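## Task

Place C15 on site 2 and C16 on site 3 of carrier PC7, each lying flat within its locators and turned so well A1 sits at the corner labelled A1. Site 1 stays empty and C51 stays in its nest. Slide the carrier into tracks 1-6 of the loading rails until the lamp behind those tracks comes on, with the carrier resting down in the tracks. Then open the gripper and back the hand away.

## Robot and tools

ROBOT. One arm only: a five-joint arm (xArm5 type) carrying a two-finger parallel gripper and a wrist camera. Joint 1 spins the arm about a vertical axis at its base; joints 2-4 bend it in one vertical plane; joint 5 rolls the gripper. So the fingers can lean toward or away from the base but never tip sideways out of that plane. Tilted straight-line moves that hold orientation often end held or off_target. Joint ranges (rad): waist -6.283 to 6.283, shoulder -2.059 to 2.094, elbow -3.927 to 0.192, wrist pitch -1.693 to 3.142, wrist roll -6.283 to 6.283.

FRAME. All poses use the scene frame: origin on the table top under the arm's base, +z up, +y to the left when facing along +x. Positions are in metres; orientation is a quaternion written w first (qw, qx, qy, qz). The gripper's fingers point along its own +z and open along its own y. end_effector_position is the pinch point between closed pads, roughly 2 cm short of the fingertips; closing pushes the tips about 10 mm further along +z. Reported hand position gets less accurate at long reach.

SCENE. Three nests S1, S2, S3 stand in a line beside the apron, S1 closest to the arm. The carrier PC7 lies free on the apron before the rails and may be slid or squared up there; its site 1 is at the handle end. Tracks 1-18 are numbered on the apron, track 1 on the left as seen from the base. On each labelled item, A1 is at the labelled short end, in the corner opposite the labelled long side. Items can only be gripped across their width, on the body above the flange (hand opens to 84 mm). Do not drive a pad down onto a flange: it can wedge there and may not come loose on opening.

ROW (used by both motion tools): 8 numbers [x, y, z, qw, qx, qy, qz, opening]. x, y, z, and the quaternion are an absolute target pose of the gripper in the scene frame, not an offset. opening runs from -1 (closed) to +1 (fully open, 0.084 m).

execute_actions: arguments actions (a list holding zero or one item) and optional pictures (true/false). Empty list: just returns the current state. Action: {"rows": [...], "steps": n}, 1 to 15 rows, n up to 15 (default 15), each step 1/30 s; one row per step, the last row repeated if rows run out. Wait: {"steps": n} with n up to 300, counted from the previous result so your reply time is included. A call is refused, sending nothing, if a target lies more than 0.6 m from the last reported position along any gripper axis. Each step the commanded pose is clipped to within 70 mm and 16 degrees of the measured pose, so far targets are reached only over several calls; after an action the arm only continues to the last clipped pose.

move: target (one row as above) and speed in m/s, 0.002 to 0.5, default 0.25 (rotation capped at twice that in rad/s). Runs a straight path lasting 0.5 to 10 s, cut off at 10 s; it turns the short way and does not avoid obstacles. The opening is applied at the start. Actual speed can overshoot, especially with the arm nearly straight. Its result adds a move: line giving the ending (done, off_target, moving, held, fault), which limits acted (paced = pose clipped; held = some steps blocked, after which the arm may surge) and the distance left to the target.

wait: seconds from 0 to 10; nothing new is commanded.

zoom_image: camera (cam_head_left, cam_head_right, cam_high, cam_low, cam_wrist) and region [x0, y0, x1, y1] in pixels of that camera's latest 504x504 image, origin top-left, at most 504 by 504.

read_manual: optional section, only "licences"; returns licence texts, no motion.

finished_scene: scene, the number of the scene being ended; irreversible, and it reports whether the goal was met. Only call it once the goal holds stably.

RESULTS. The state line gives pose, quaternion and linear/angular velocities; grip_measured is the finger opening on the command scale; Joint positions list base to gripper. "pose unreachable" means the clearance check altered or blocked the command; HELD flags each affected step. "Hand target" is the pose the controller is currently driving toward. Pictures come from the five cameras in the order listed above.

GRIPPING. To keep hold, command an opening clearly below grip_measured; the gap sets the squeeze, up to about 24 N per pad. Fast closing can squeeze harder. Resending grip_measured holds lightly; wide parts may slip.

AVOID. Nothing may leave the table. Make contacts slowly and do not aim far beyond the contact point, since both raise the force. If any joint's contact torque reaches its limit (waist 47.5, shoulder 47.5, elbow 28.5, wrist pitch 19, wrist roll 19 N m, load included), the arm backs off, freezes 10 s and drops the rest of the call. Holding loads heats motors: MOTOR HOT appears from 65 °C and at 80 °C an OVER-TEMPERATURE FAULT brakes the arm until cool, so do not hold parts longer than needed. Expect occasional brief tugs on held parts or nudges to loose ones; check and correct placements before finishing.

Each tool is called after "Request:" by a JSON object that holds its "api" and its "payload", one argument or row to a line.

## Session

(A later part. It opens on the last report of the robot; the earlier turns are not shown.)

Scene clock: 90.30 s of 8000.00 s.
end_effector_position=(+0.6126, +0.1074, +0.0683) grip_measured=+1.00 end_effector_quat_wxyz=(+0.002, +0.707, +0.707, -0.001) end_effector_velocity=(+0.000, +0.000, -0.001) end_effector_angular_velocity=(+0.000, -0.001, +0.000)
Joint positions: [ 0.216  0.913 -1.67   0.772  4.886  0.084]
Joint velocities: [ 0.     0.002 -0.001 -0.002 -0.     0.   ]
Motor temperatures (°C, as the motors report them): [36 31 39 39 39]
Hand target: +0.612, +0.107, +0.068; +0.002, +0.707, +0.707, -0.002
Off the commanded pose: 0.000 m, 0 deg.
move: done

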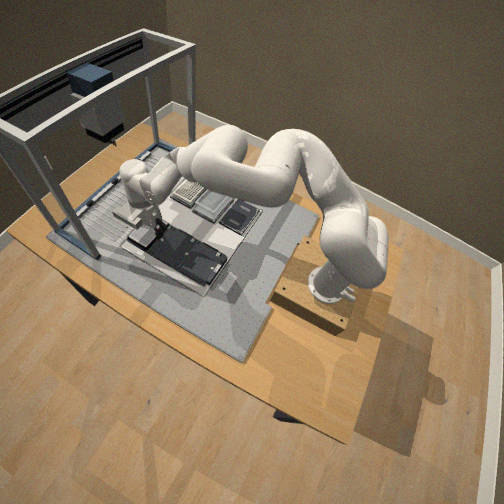

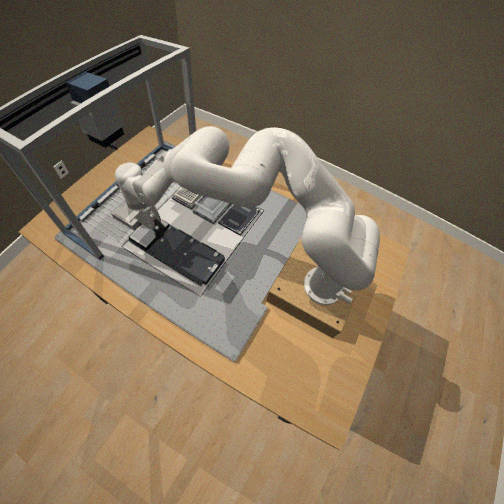

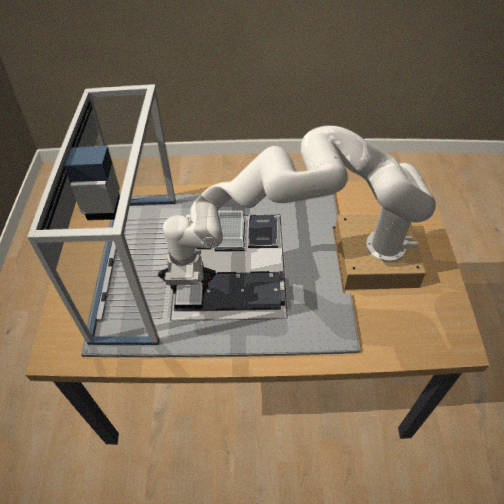

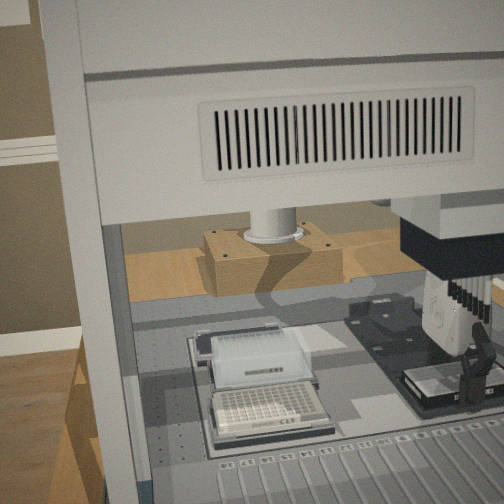

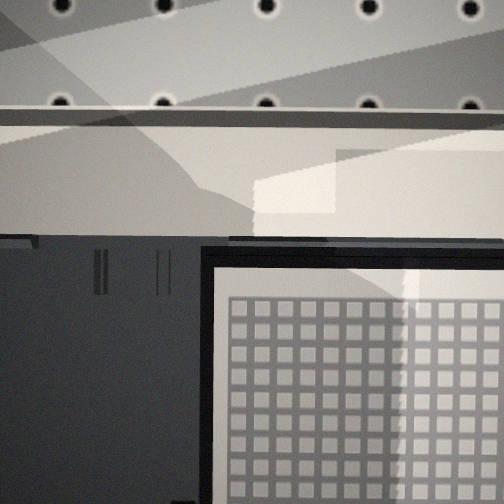

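Request:
{"api": "move", "payload": {
  "target": [0.606,0.1075,0.070,0,0.7071,0.7071,0,1],
  "speed": 0.02
}}

Scene clock: 93.83 s of 8000.00 s.
end_effector_position=(+0.6060, +0.1076, +0.0699) grip_measured=+1.00 end_effector_quat_wxyz=(+0.002, +0.707, +0.707, -0.002) end_effector_velocity=(-0.001, -0.000, +0.001) end_effector_angular_velocity=(+0.000, -0.002, -0.001)
Joint positions: [ 0.218  0.889 -1.63   0.758  4.888  0.084]
Joint velocities: [-0.001 -0.006  0.008 -0.005  0.001  0.   ]
Motor temperatures (°C, as the motors report them): [36 31 39 39 39]
Hand target: +0.606, +0.108, +0.070; +0.002, +0.707, +0.707, -0.002
Off the commanded pose: 0.000 m, 0 deg.
move: done

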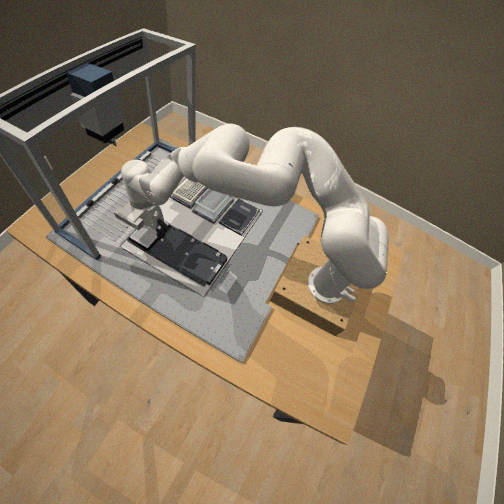

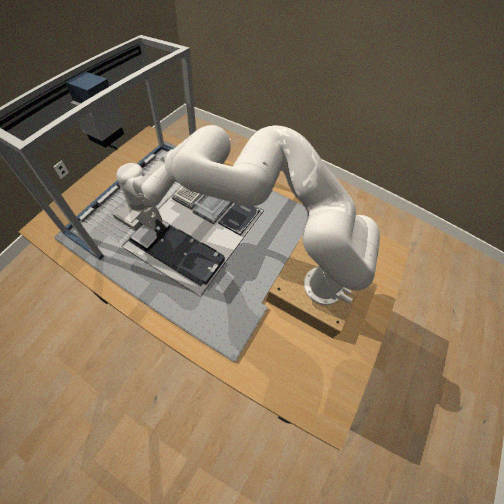

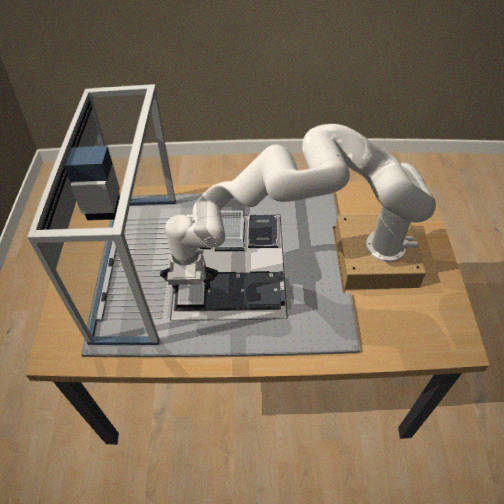

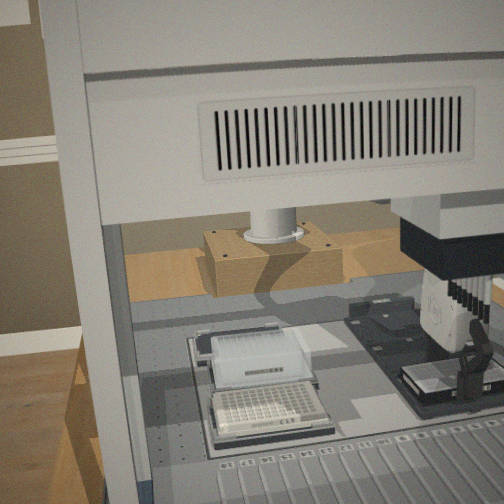

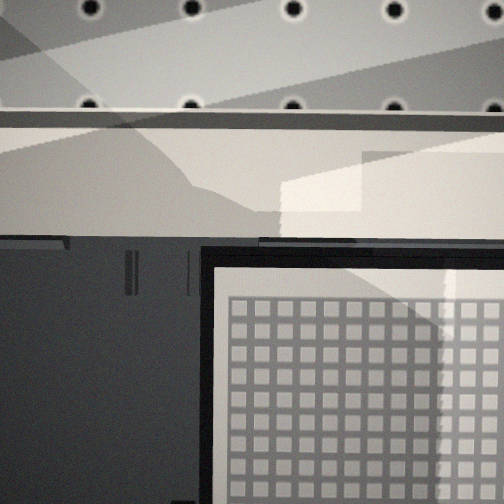

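Request:
{"api": "move", "payload": {
  "target": [0.6065,0.1075,0.065,0,0.7071,0.7071,0,1],
  "speed": 0.01
}}

Request:
{"api": "move", "payload": {
  "target": [0.6095,0.1075,0.069,0,0.7071,0.7071,0,1],
  "speed": 0.01
}}

Request:
{"api": "zoom_image", "payload": {
  "camera": "cam_low",
  "region": [380,300,504,420]
}}

Scene clock: 97.73 s of 8000.00 s.
end_effector_position=(+0.6067, +0.1075, +0.0656) grip_measured=+1.00 end_effector_quat_wxyz=(+0.002, +0.707, +0.707, -0.001) end_effector_velocity=(-0.000, -0.000, -0.001) end_effector_angular_velocity=(-0.000, +0.000, +0.000)
Joint positions: [ 0.218  0.9   -1.636  0.751  4.888  0.084]
Joint velocities: [-0.     0.002 -0.001 -0.001 -0.     0.   ]
Motor temperatures (°C, as the motors report them): [36 31 39 39 39]
Hand target: +0.606, +0.107, +0.065; +0.002, +0.707, +0.707, -0.002
Off the commanded pose: 0.001 m, 0 deg.
After step 90, 0.17 s passed at rest.
move: done

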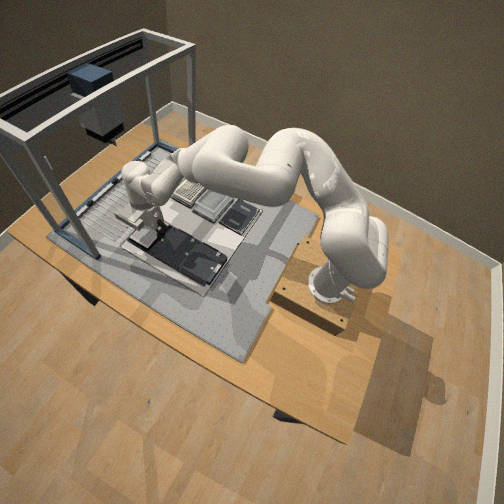

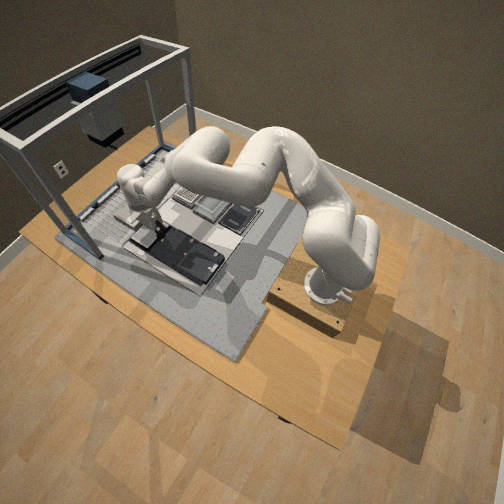

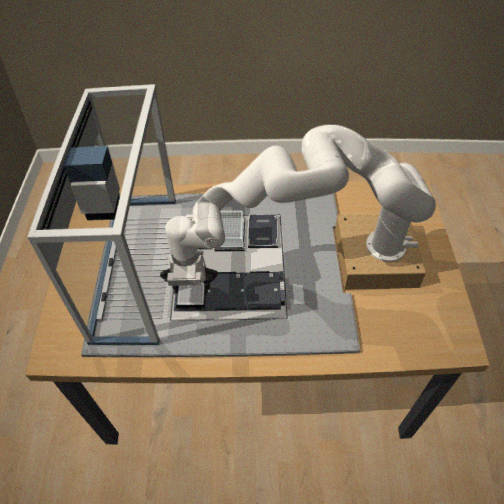

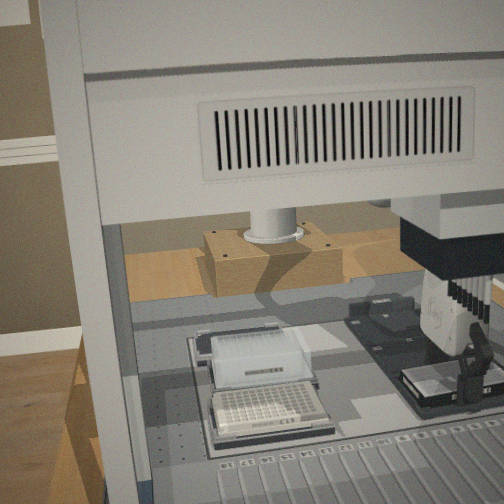

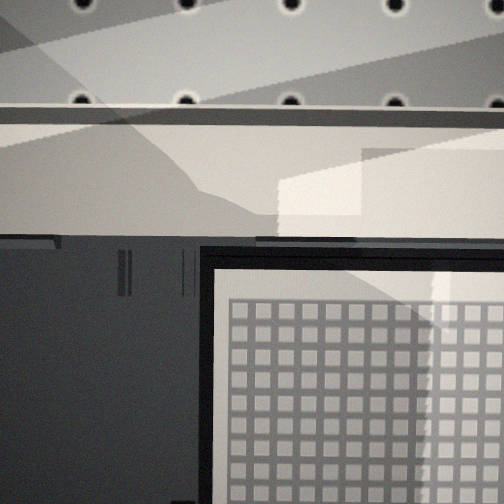

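Scene clock: 98.50 s of 8000.00 s.
end_effector_position=(+0.6094, +0.1075, +0.0689) grip_measured=+1.00 end_effector_quat_wxyz=(+0.002, +0.707, +0.707, -0.002) end_effector_velocity=(+0.000, +0.000, +0.000) end_effector_angular_velocity=(-0.000, +0.001, -0.000)
Joint positions: [ 0.217  0.902 -1.651  0.765  4.887  0.084]
Joint velocities: [ 0.     0.    -0.001  0.001  0.     0.   ]
Motor temperatures (°C, as the motors report them): [36 31 39 39 39]
Hand target: +0.610, +0.107, +0.069; +0.002, +0.707, +0.707, -0.002
Off the commanded pose: 0.000 m, 0 deg.
move: done

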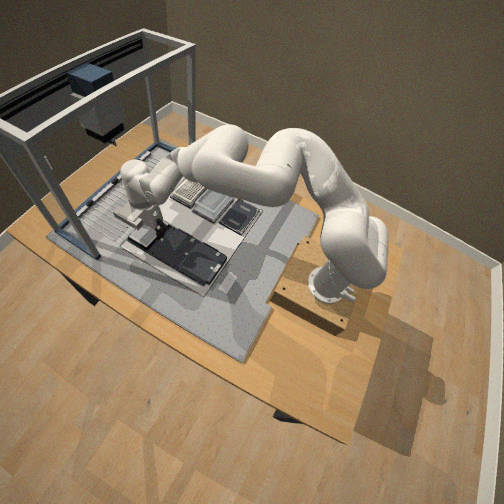

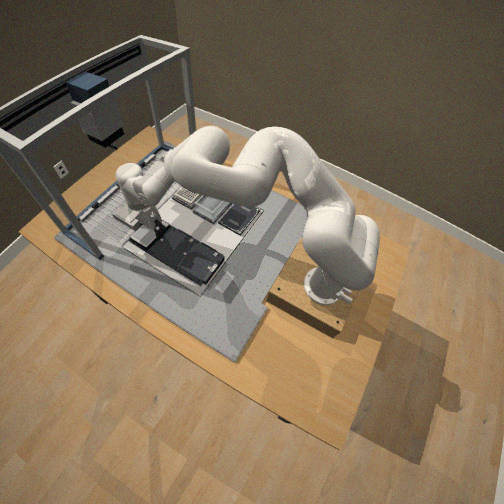

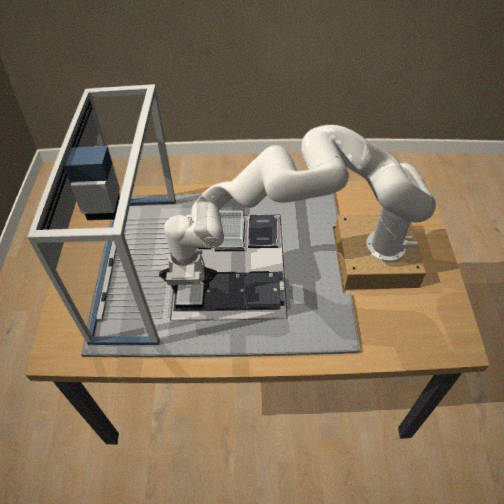

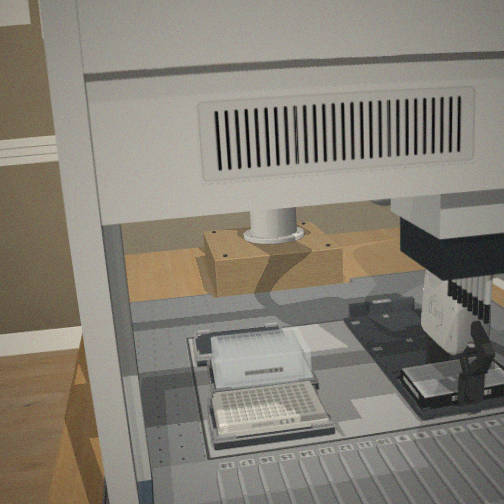

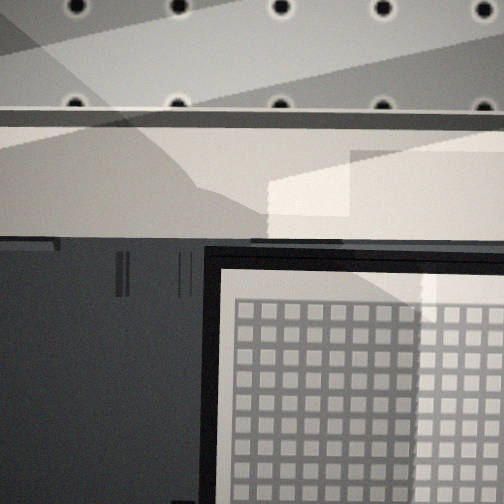

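Region (380, 300, 504, 420) of cam_low's 504x504 image, scaled by 4.065, with more detail than that image has; it fills the top 488 rows of this view, and the rest is white.

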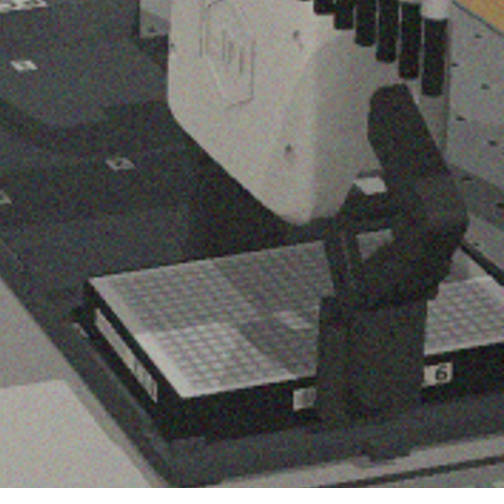

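Request:
{"api": "move", "payload": {
  "target": [0.6075,0.1075,0.078,0,0.7071,0.7071,0,1],
  "speed": 0.02
}}

Request:
{"api": "zoom_image", "payload": {
  "camera": "cam_low",
  "region": [380,300,504,420]
}}

Scene clock: 101.97 s of 8000.00 s.
end_effector_position=(+0.6076, +0.1075, +0.0780) grip_measured=+1.00 end_effector_quat_wxyz=(+0.002, +0.707, +0.707, -0.002) end_effector_velocity=(-0.002, -0.000, -0.001) end_effector_angular_velocity=(-0.001, +0.005, -0.001)
Joint positions: [ 0.218  0.877 -1.634  0.774  4.888  0.084]
Joint velocities: [ 0.    -0.001  0.005  0.001  0.001  0.   ]
Motor temperatures (°C, as the motors report them): [36 31 39 39 39]
Hand target: +0.608, +0.108, +0.078; +0.002, +0.707, +0.707, -0.002
Off the commanded pose: 0.000 m, 0 deg.
move: done

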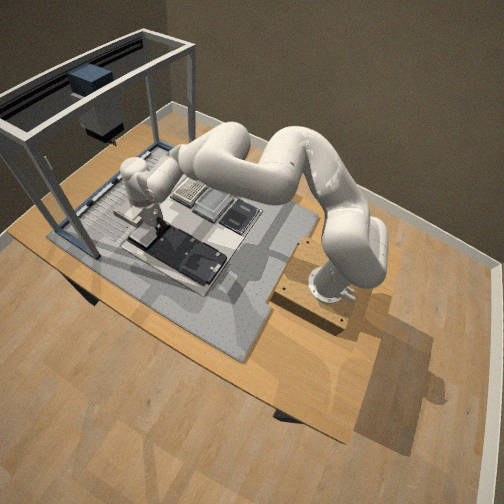

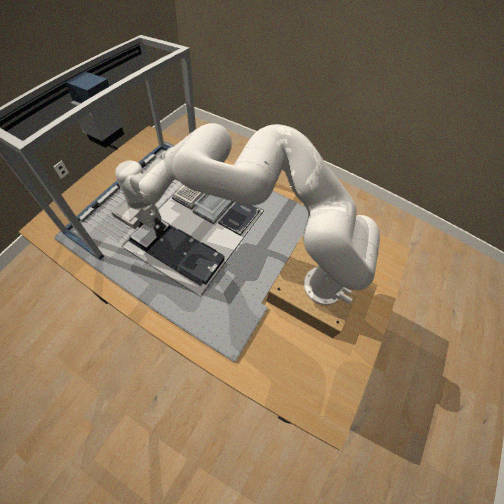

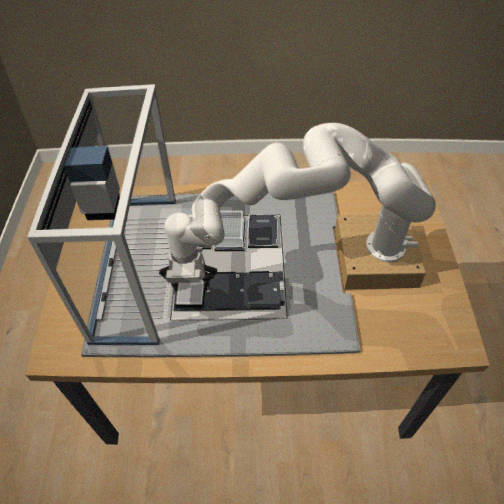

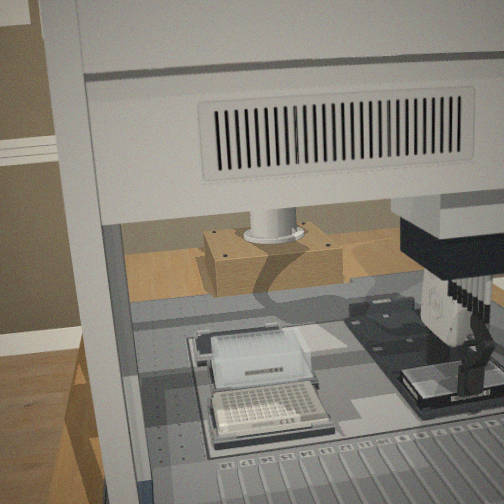

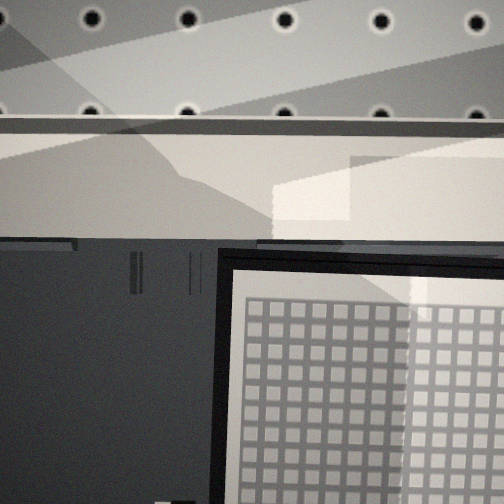

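Region (380, 300, 504, 420) of cam_low's 504x504 image, scaled by 4.065, with more detail than that image has; it fills the top 488 rows of this view, and the rest is white.

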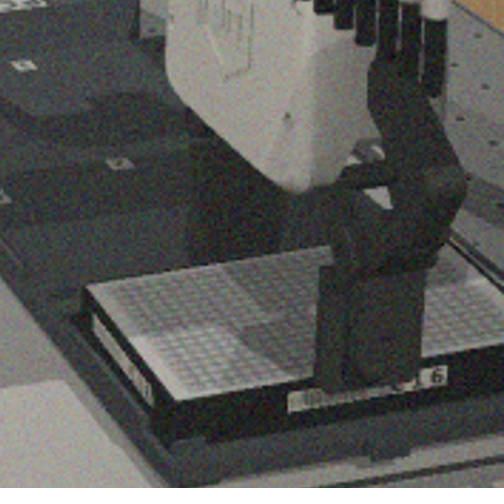

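Request:
{"api": "move", "payload": {
  "target": [0.6075,0.1075,0.11,0,0.7071,0.7071,0,1],
  "speed": 0.05
}}

Request:
{"api": "move", "payload": {
  "target": [0.61,0.04,0.3,0,0.7071,0.7071,0,1],
  "speed": 0.3
}}

Scene clock: 105.87 s of 8000.00 s.
end_effector_position=(+0.6073, +0.1075, +0.1096) grip_measured=+1.00 end_effector_quat_wxyz=(+0.002, +0.707, +0.707, -0.002) end_effector_velocity=(-0.002, -0.000, -0.001) end_effector_angular_velocity=(-0.001, +0.005, +0.000)
Joint positions: [ 0.217  0.812 -1.623  0.828  4.888  0.084]
Joint velocities: [ 0.     0.     0.002  0.002 -0.    -0.   ]
Motor temperatures (°C, as the motors report them): [36 31 39 39 39]
Hand target: +0.608, +0.108, +0.110; +0.002, +0.707, +0.707, -0.002
Off the commanded pose: 0.000 m, 0 deg.
move: done

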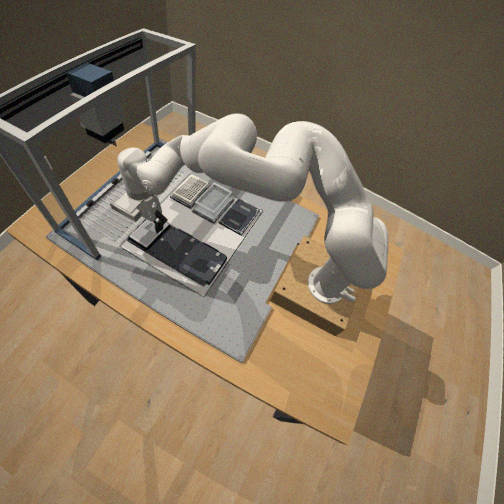

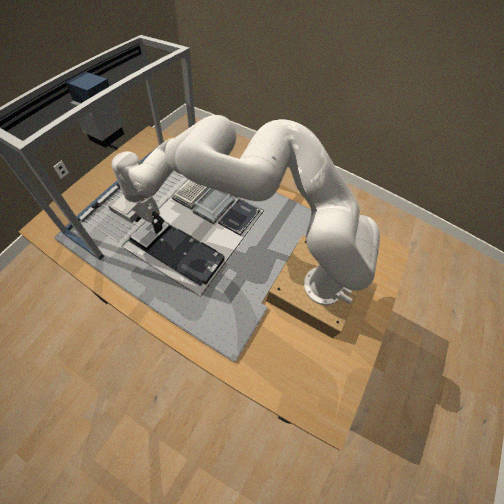

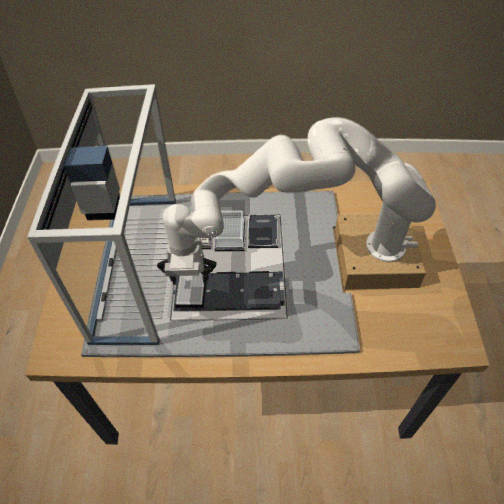

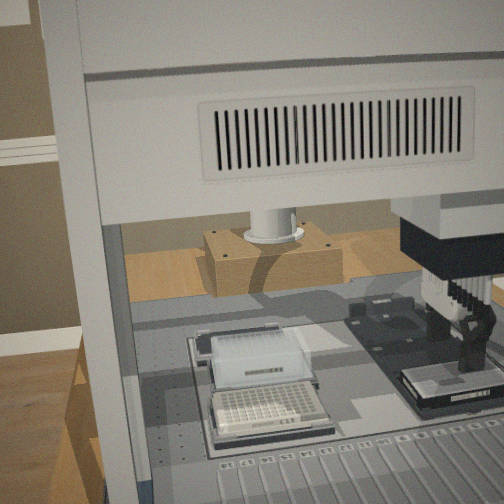

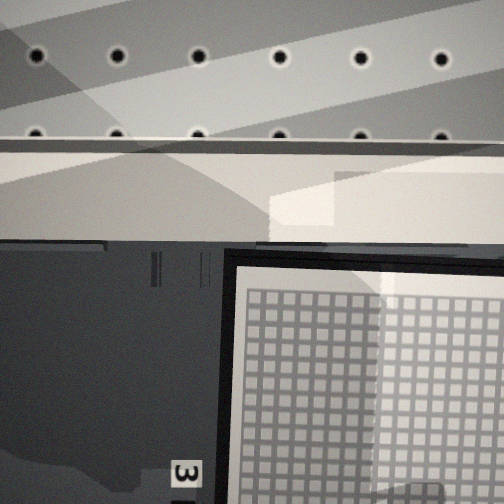

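Scene clock: 107.03 s of 8000.00 s.
end_effector_position=(+0.6094, +0.0403, +0.2984) grip_measured=+1.00 end_effector_quat_wxyz=(+0.001, +0.707, +0.707, -0.002) end_effector_velocity=(+0.004, -0.001, +0.011) end_effector_angular_velocity=(+0.001, -0.018, -0.001)
Joint positions: [ 0.107  0.553 -1.764  1.23   4.777  0.084]
Joint velocities: [-0.002 -0.006 -0.019  0.007 -0.001  0.   ]
Motor temperatures (°C, as the motors report them): [36 31 39 39 39]
Hand target: +0.610, +0.040, +0.300; +0.001, +0.707, +0.707, -0.001
Off the commanded pose: 0.002 m, 0 deg.
move: done

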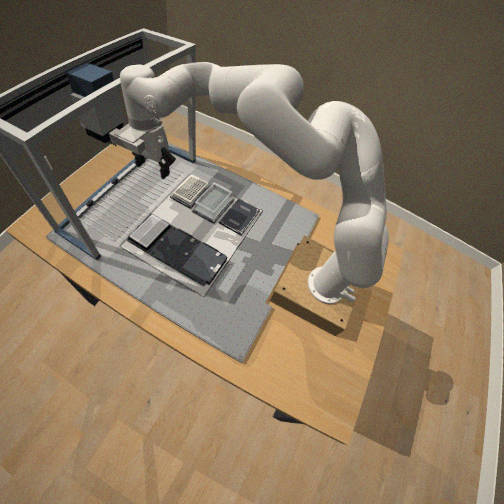

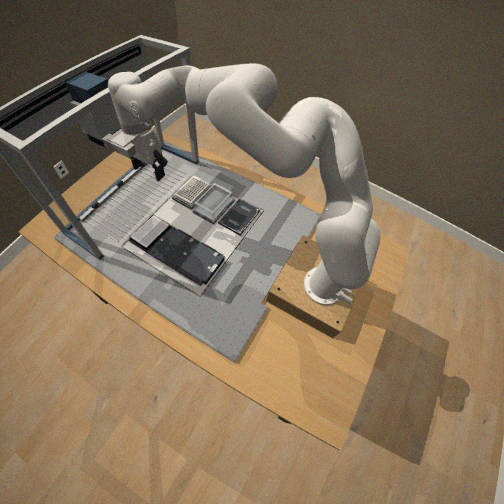

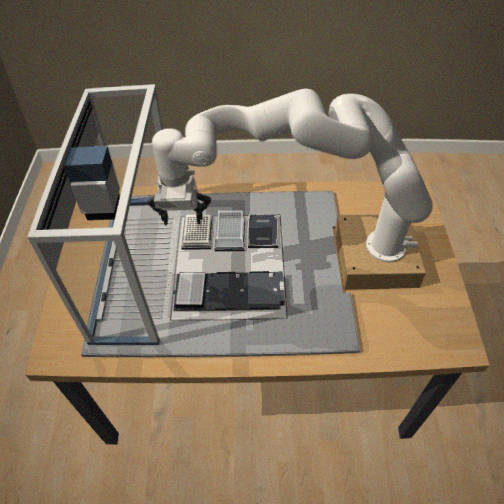

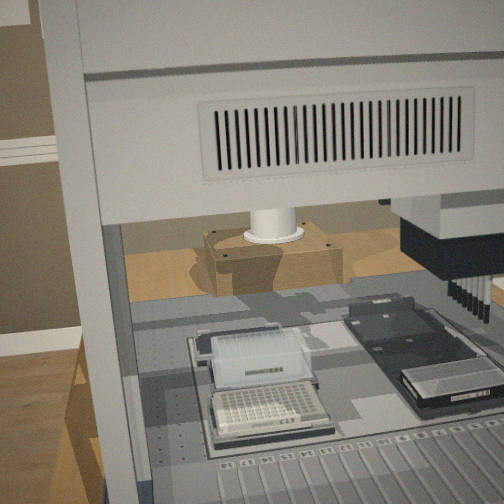

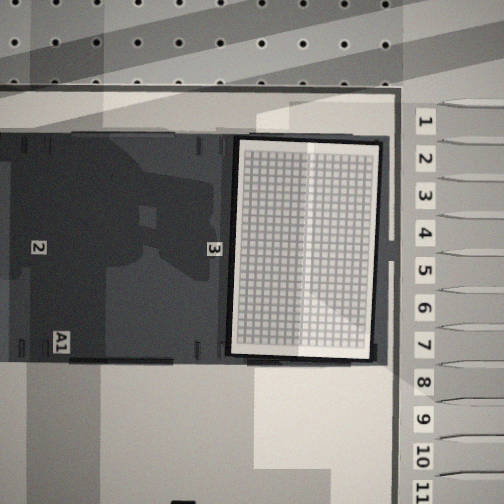

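Request:
{"api": "move", "payload": {
  "target": [0.6085,0.1075,0.11,0,0.7224,0.6915,0,1],
  "speed": 0.2
}}

Request:
{"api": "move", "payload": {
  "target": [0.6085,0.1075,0.071,0,0.7224,0.6915,0,1],
  "speed": 0.025
}}

Request:
{"api": "move", "payload": {
  "target": [0.6085,0.1075,0.071,0,0.7224,0.6915,0,0.5]
}}

Request:
{"api": "move", "payload": {
  "target": [0.6085,0.1075,0.078,0,0.7071,0.7071,0,0.5],
  "speed": 0.02
}}

Scene clock: 112.90 s of 8000.00 s.
end_effector_position=(+0.6090, +0.1073, +0.1109) grip_measured=+1.00 end_effector_quat_wxyz=(+0.003, +0.722, +0.691, -0.001) end_effector_velocity=(-0.004, +0.000, -0.007) end_effector_angular_velocity=(-0.002, +0.012, +0.000)
Joint positions: [ 0.217  0.814 -1.63   0.83   4.931  0.084]
Joint velocities: [ 0.002  0.009  0.003  0.     0.001 -0.   ]
Motor temperatures (°C, as the motors report them): [36 31 40 39 39]
Hand target: +0.609, +0.107, +0.110; +0.002, +0.722, +0.691, -0.002
Off the commanded pose: 0.001 m, 0 deg.
After step 90, 1.37 s passed at rest.
move: done

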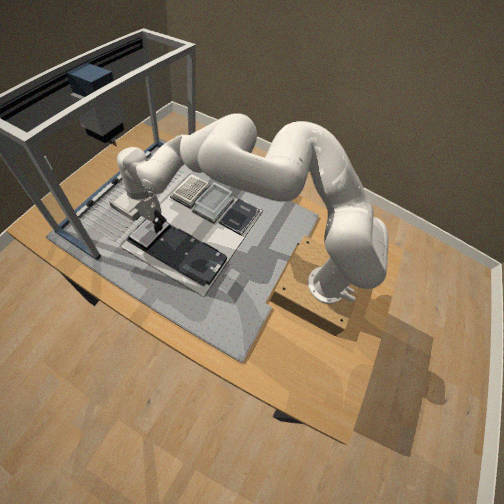

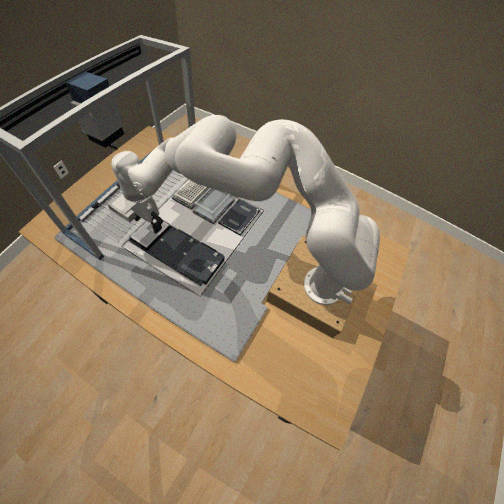

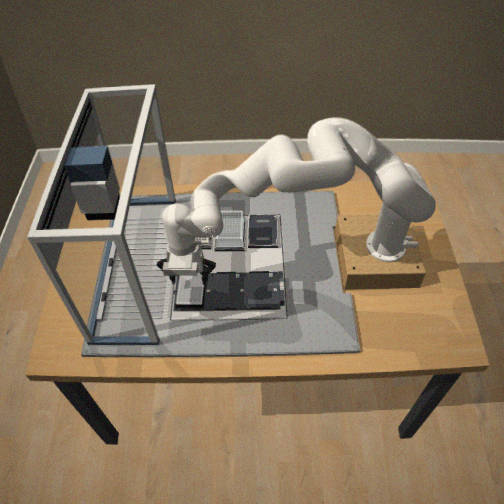

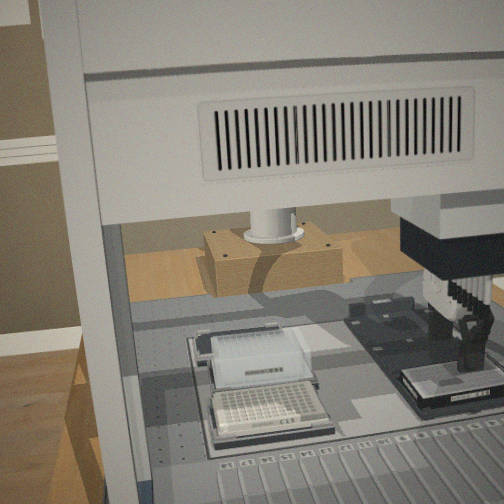

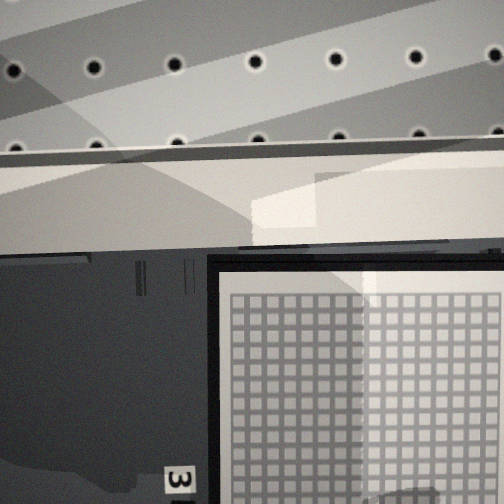

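Scene clock: 114.80 s of 8000.00 s.
end_effector_position=(+0.6085, +0.1075, +0.0711) grip_measured=+1.00 end_effector_quat_wxyz=(+0.002, +0.722, +0.691, -0.001) end_effector_velocity=(+0.002, +0.000, +0.002) end_effector_angular_velocity=(+0.001, -0.005, -0.000)
Joint positions: [ 0.218  0.894 -1.644  0.766  4.931  0.084]
Joint velocities: [ 0.    -0.    -0.003 -0.002  0.     0.   ]
Motor temperatures (°C, as the motors report them): [36 32 40 39 39]
Hand target: +0.608, +0.107, +0.071; +0.002, +0.722, +0.691, -0.002
Off the commanded pose: 0.000 m, 0 deg.
move: done

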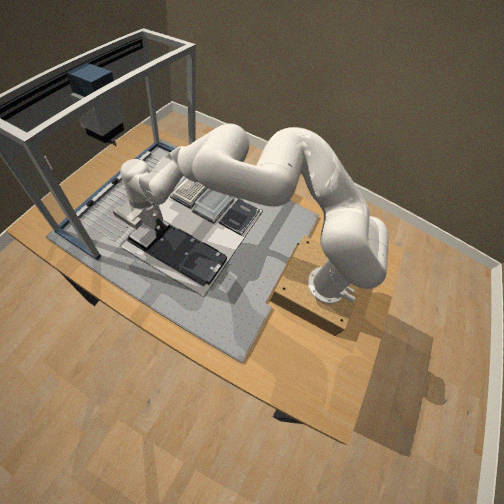

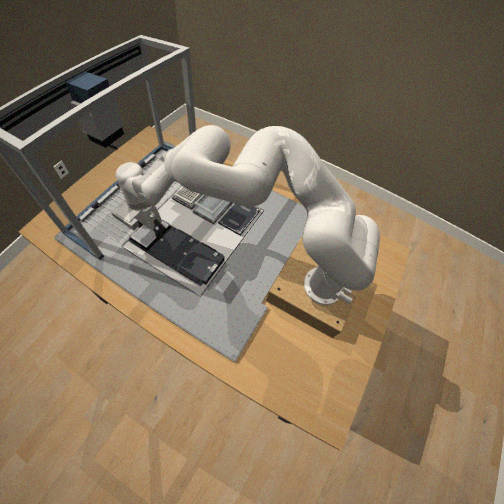

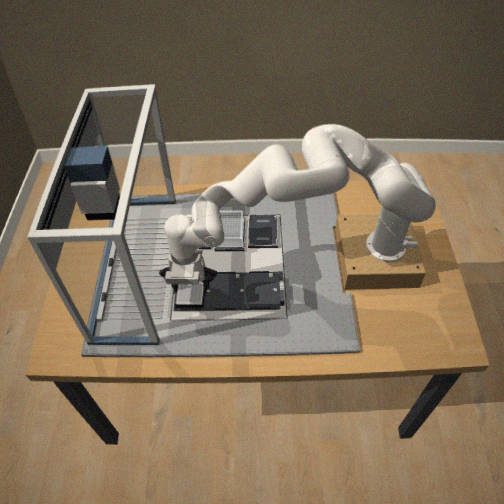

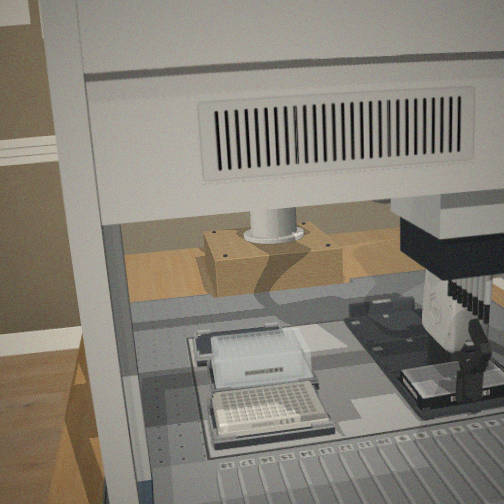

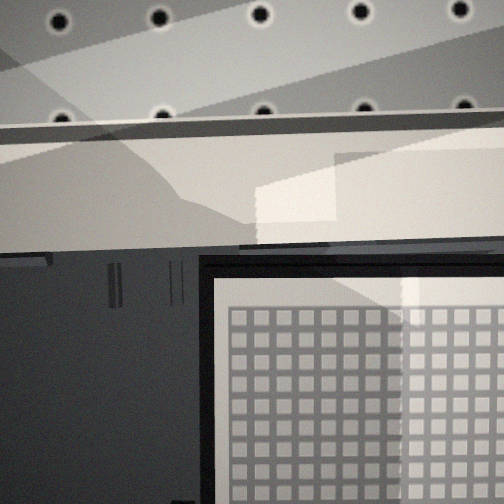

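Scene clock: 115.50 s of 8000.00 s.
end_effector_position=(+0.6086, +0.1075, +0.0712) grip_measured=+0.93 end_effector_quat_wxyz=(+0.002, +0.722, +0.691, -0.001) end_effector_velocity=(+0.000, +0.000, -0.000) end_effector_angular_velocity=(+0.000, -0.000, +0.000)
Joint positions: [ 0.218  0.894 -1.644  0.766  4.931  0.082]
Joint velocities: [ 0.     0.     0.    -0.001  0.     0.   ]
Motor temperatures (°C, as the motors report them): [36 32 40 39 39]
Hand target: +0.609, +0.107, +0.071; +0.002, +0.722, +0.691, -0.002
Off the commanded pose: 0.000 m, 0 deg.
move: done

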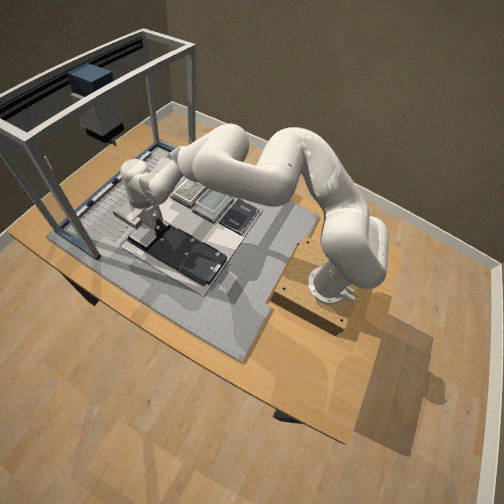

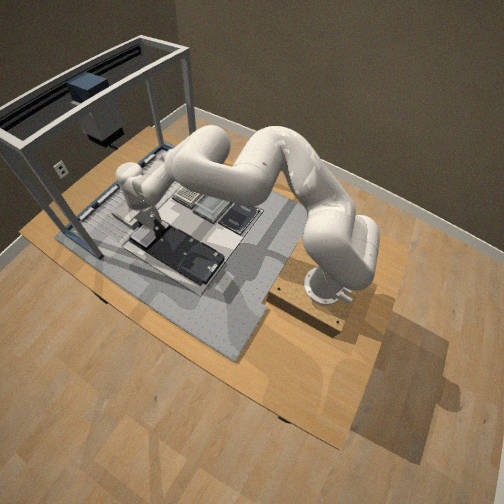

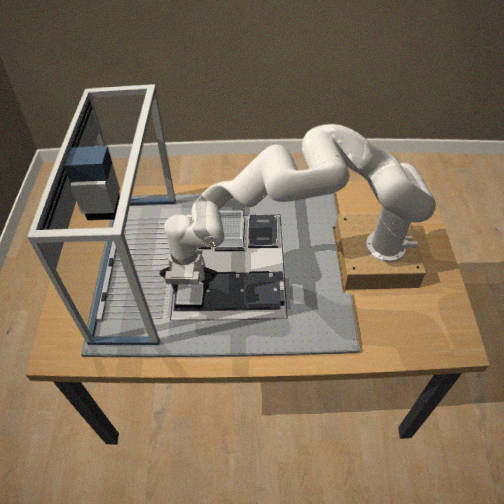

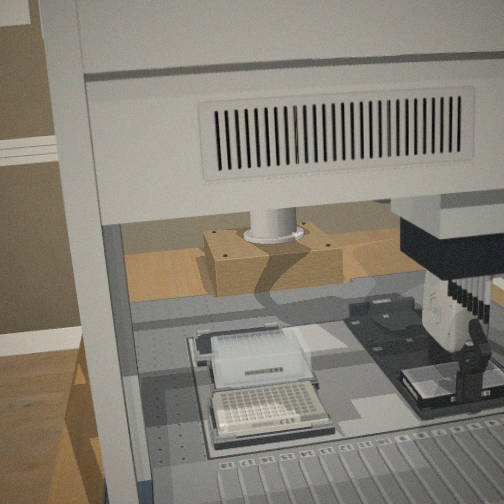

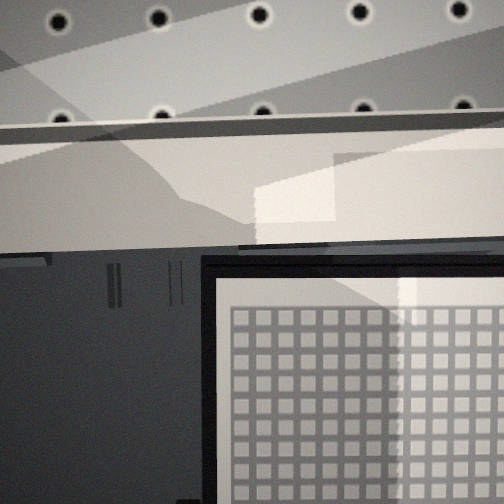

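Scene clock: 116.83 s of 8000.00 s.
end_effector_position=(+0.6085, +0.1075, +0.0780) grip_measured=+0.93 end_effector_quat_wxyz=(+0.002, +0.707, +0.707, -0.002) end_effector_velocity=(-0.002, -0.000, -0.001) end_effector_angular_velocity=(-0.001, +0.004, +0.004)
Joint positions: [ 0.217  0.88  -1.64   0.777  4.888  0.082]
Joint velocities: [-0.    -0.001  0.003  0.002 -0.004 -0.   ]
Motor temperatures (°C, as the motors report them): [36 32 40 39 39]
Hand target: +0.609, +0.107, +0.078; +0.002, +0.707, +0.707, -0.002
Off the commanded pose: 0.000 m, 0 deg.
move: done

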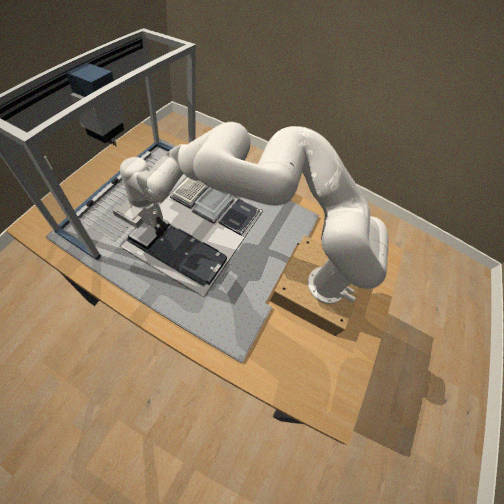

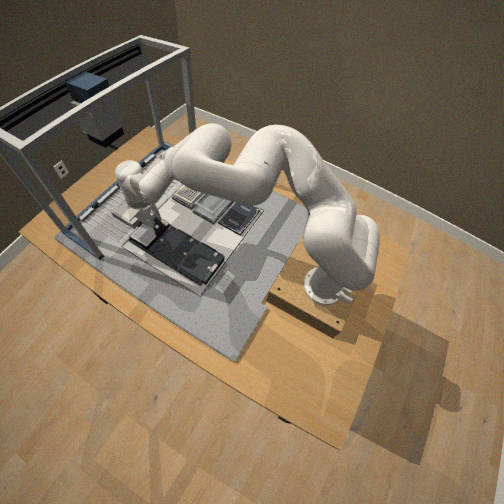

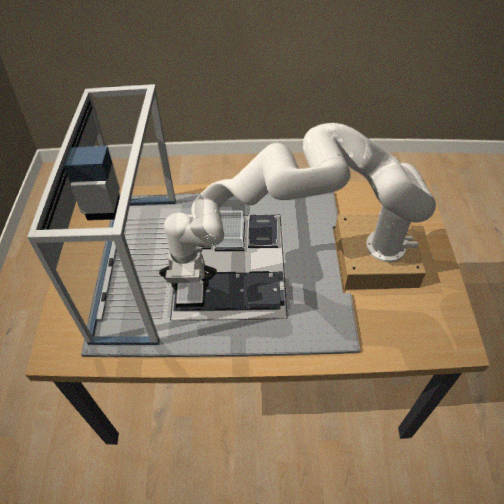

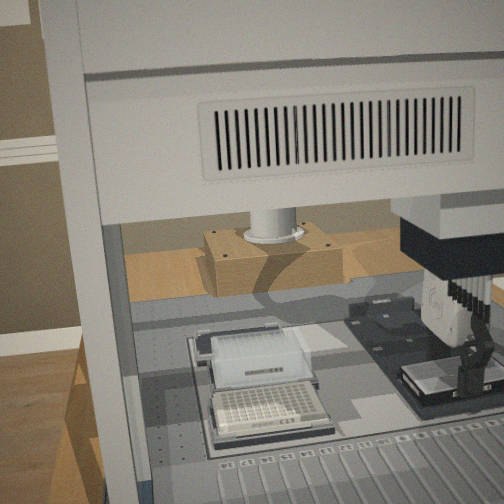

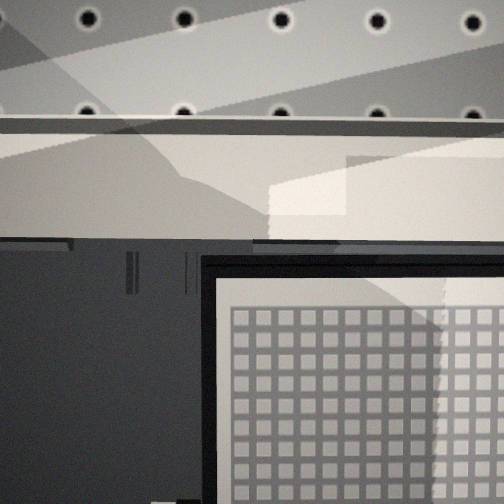

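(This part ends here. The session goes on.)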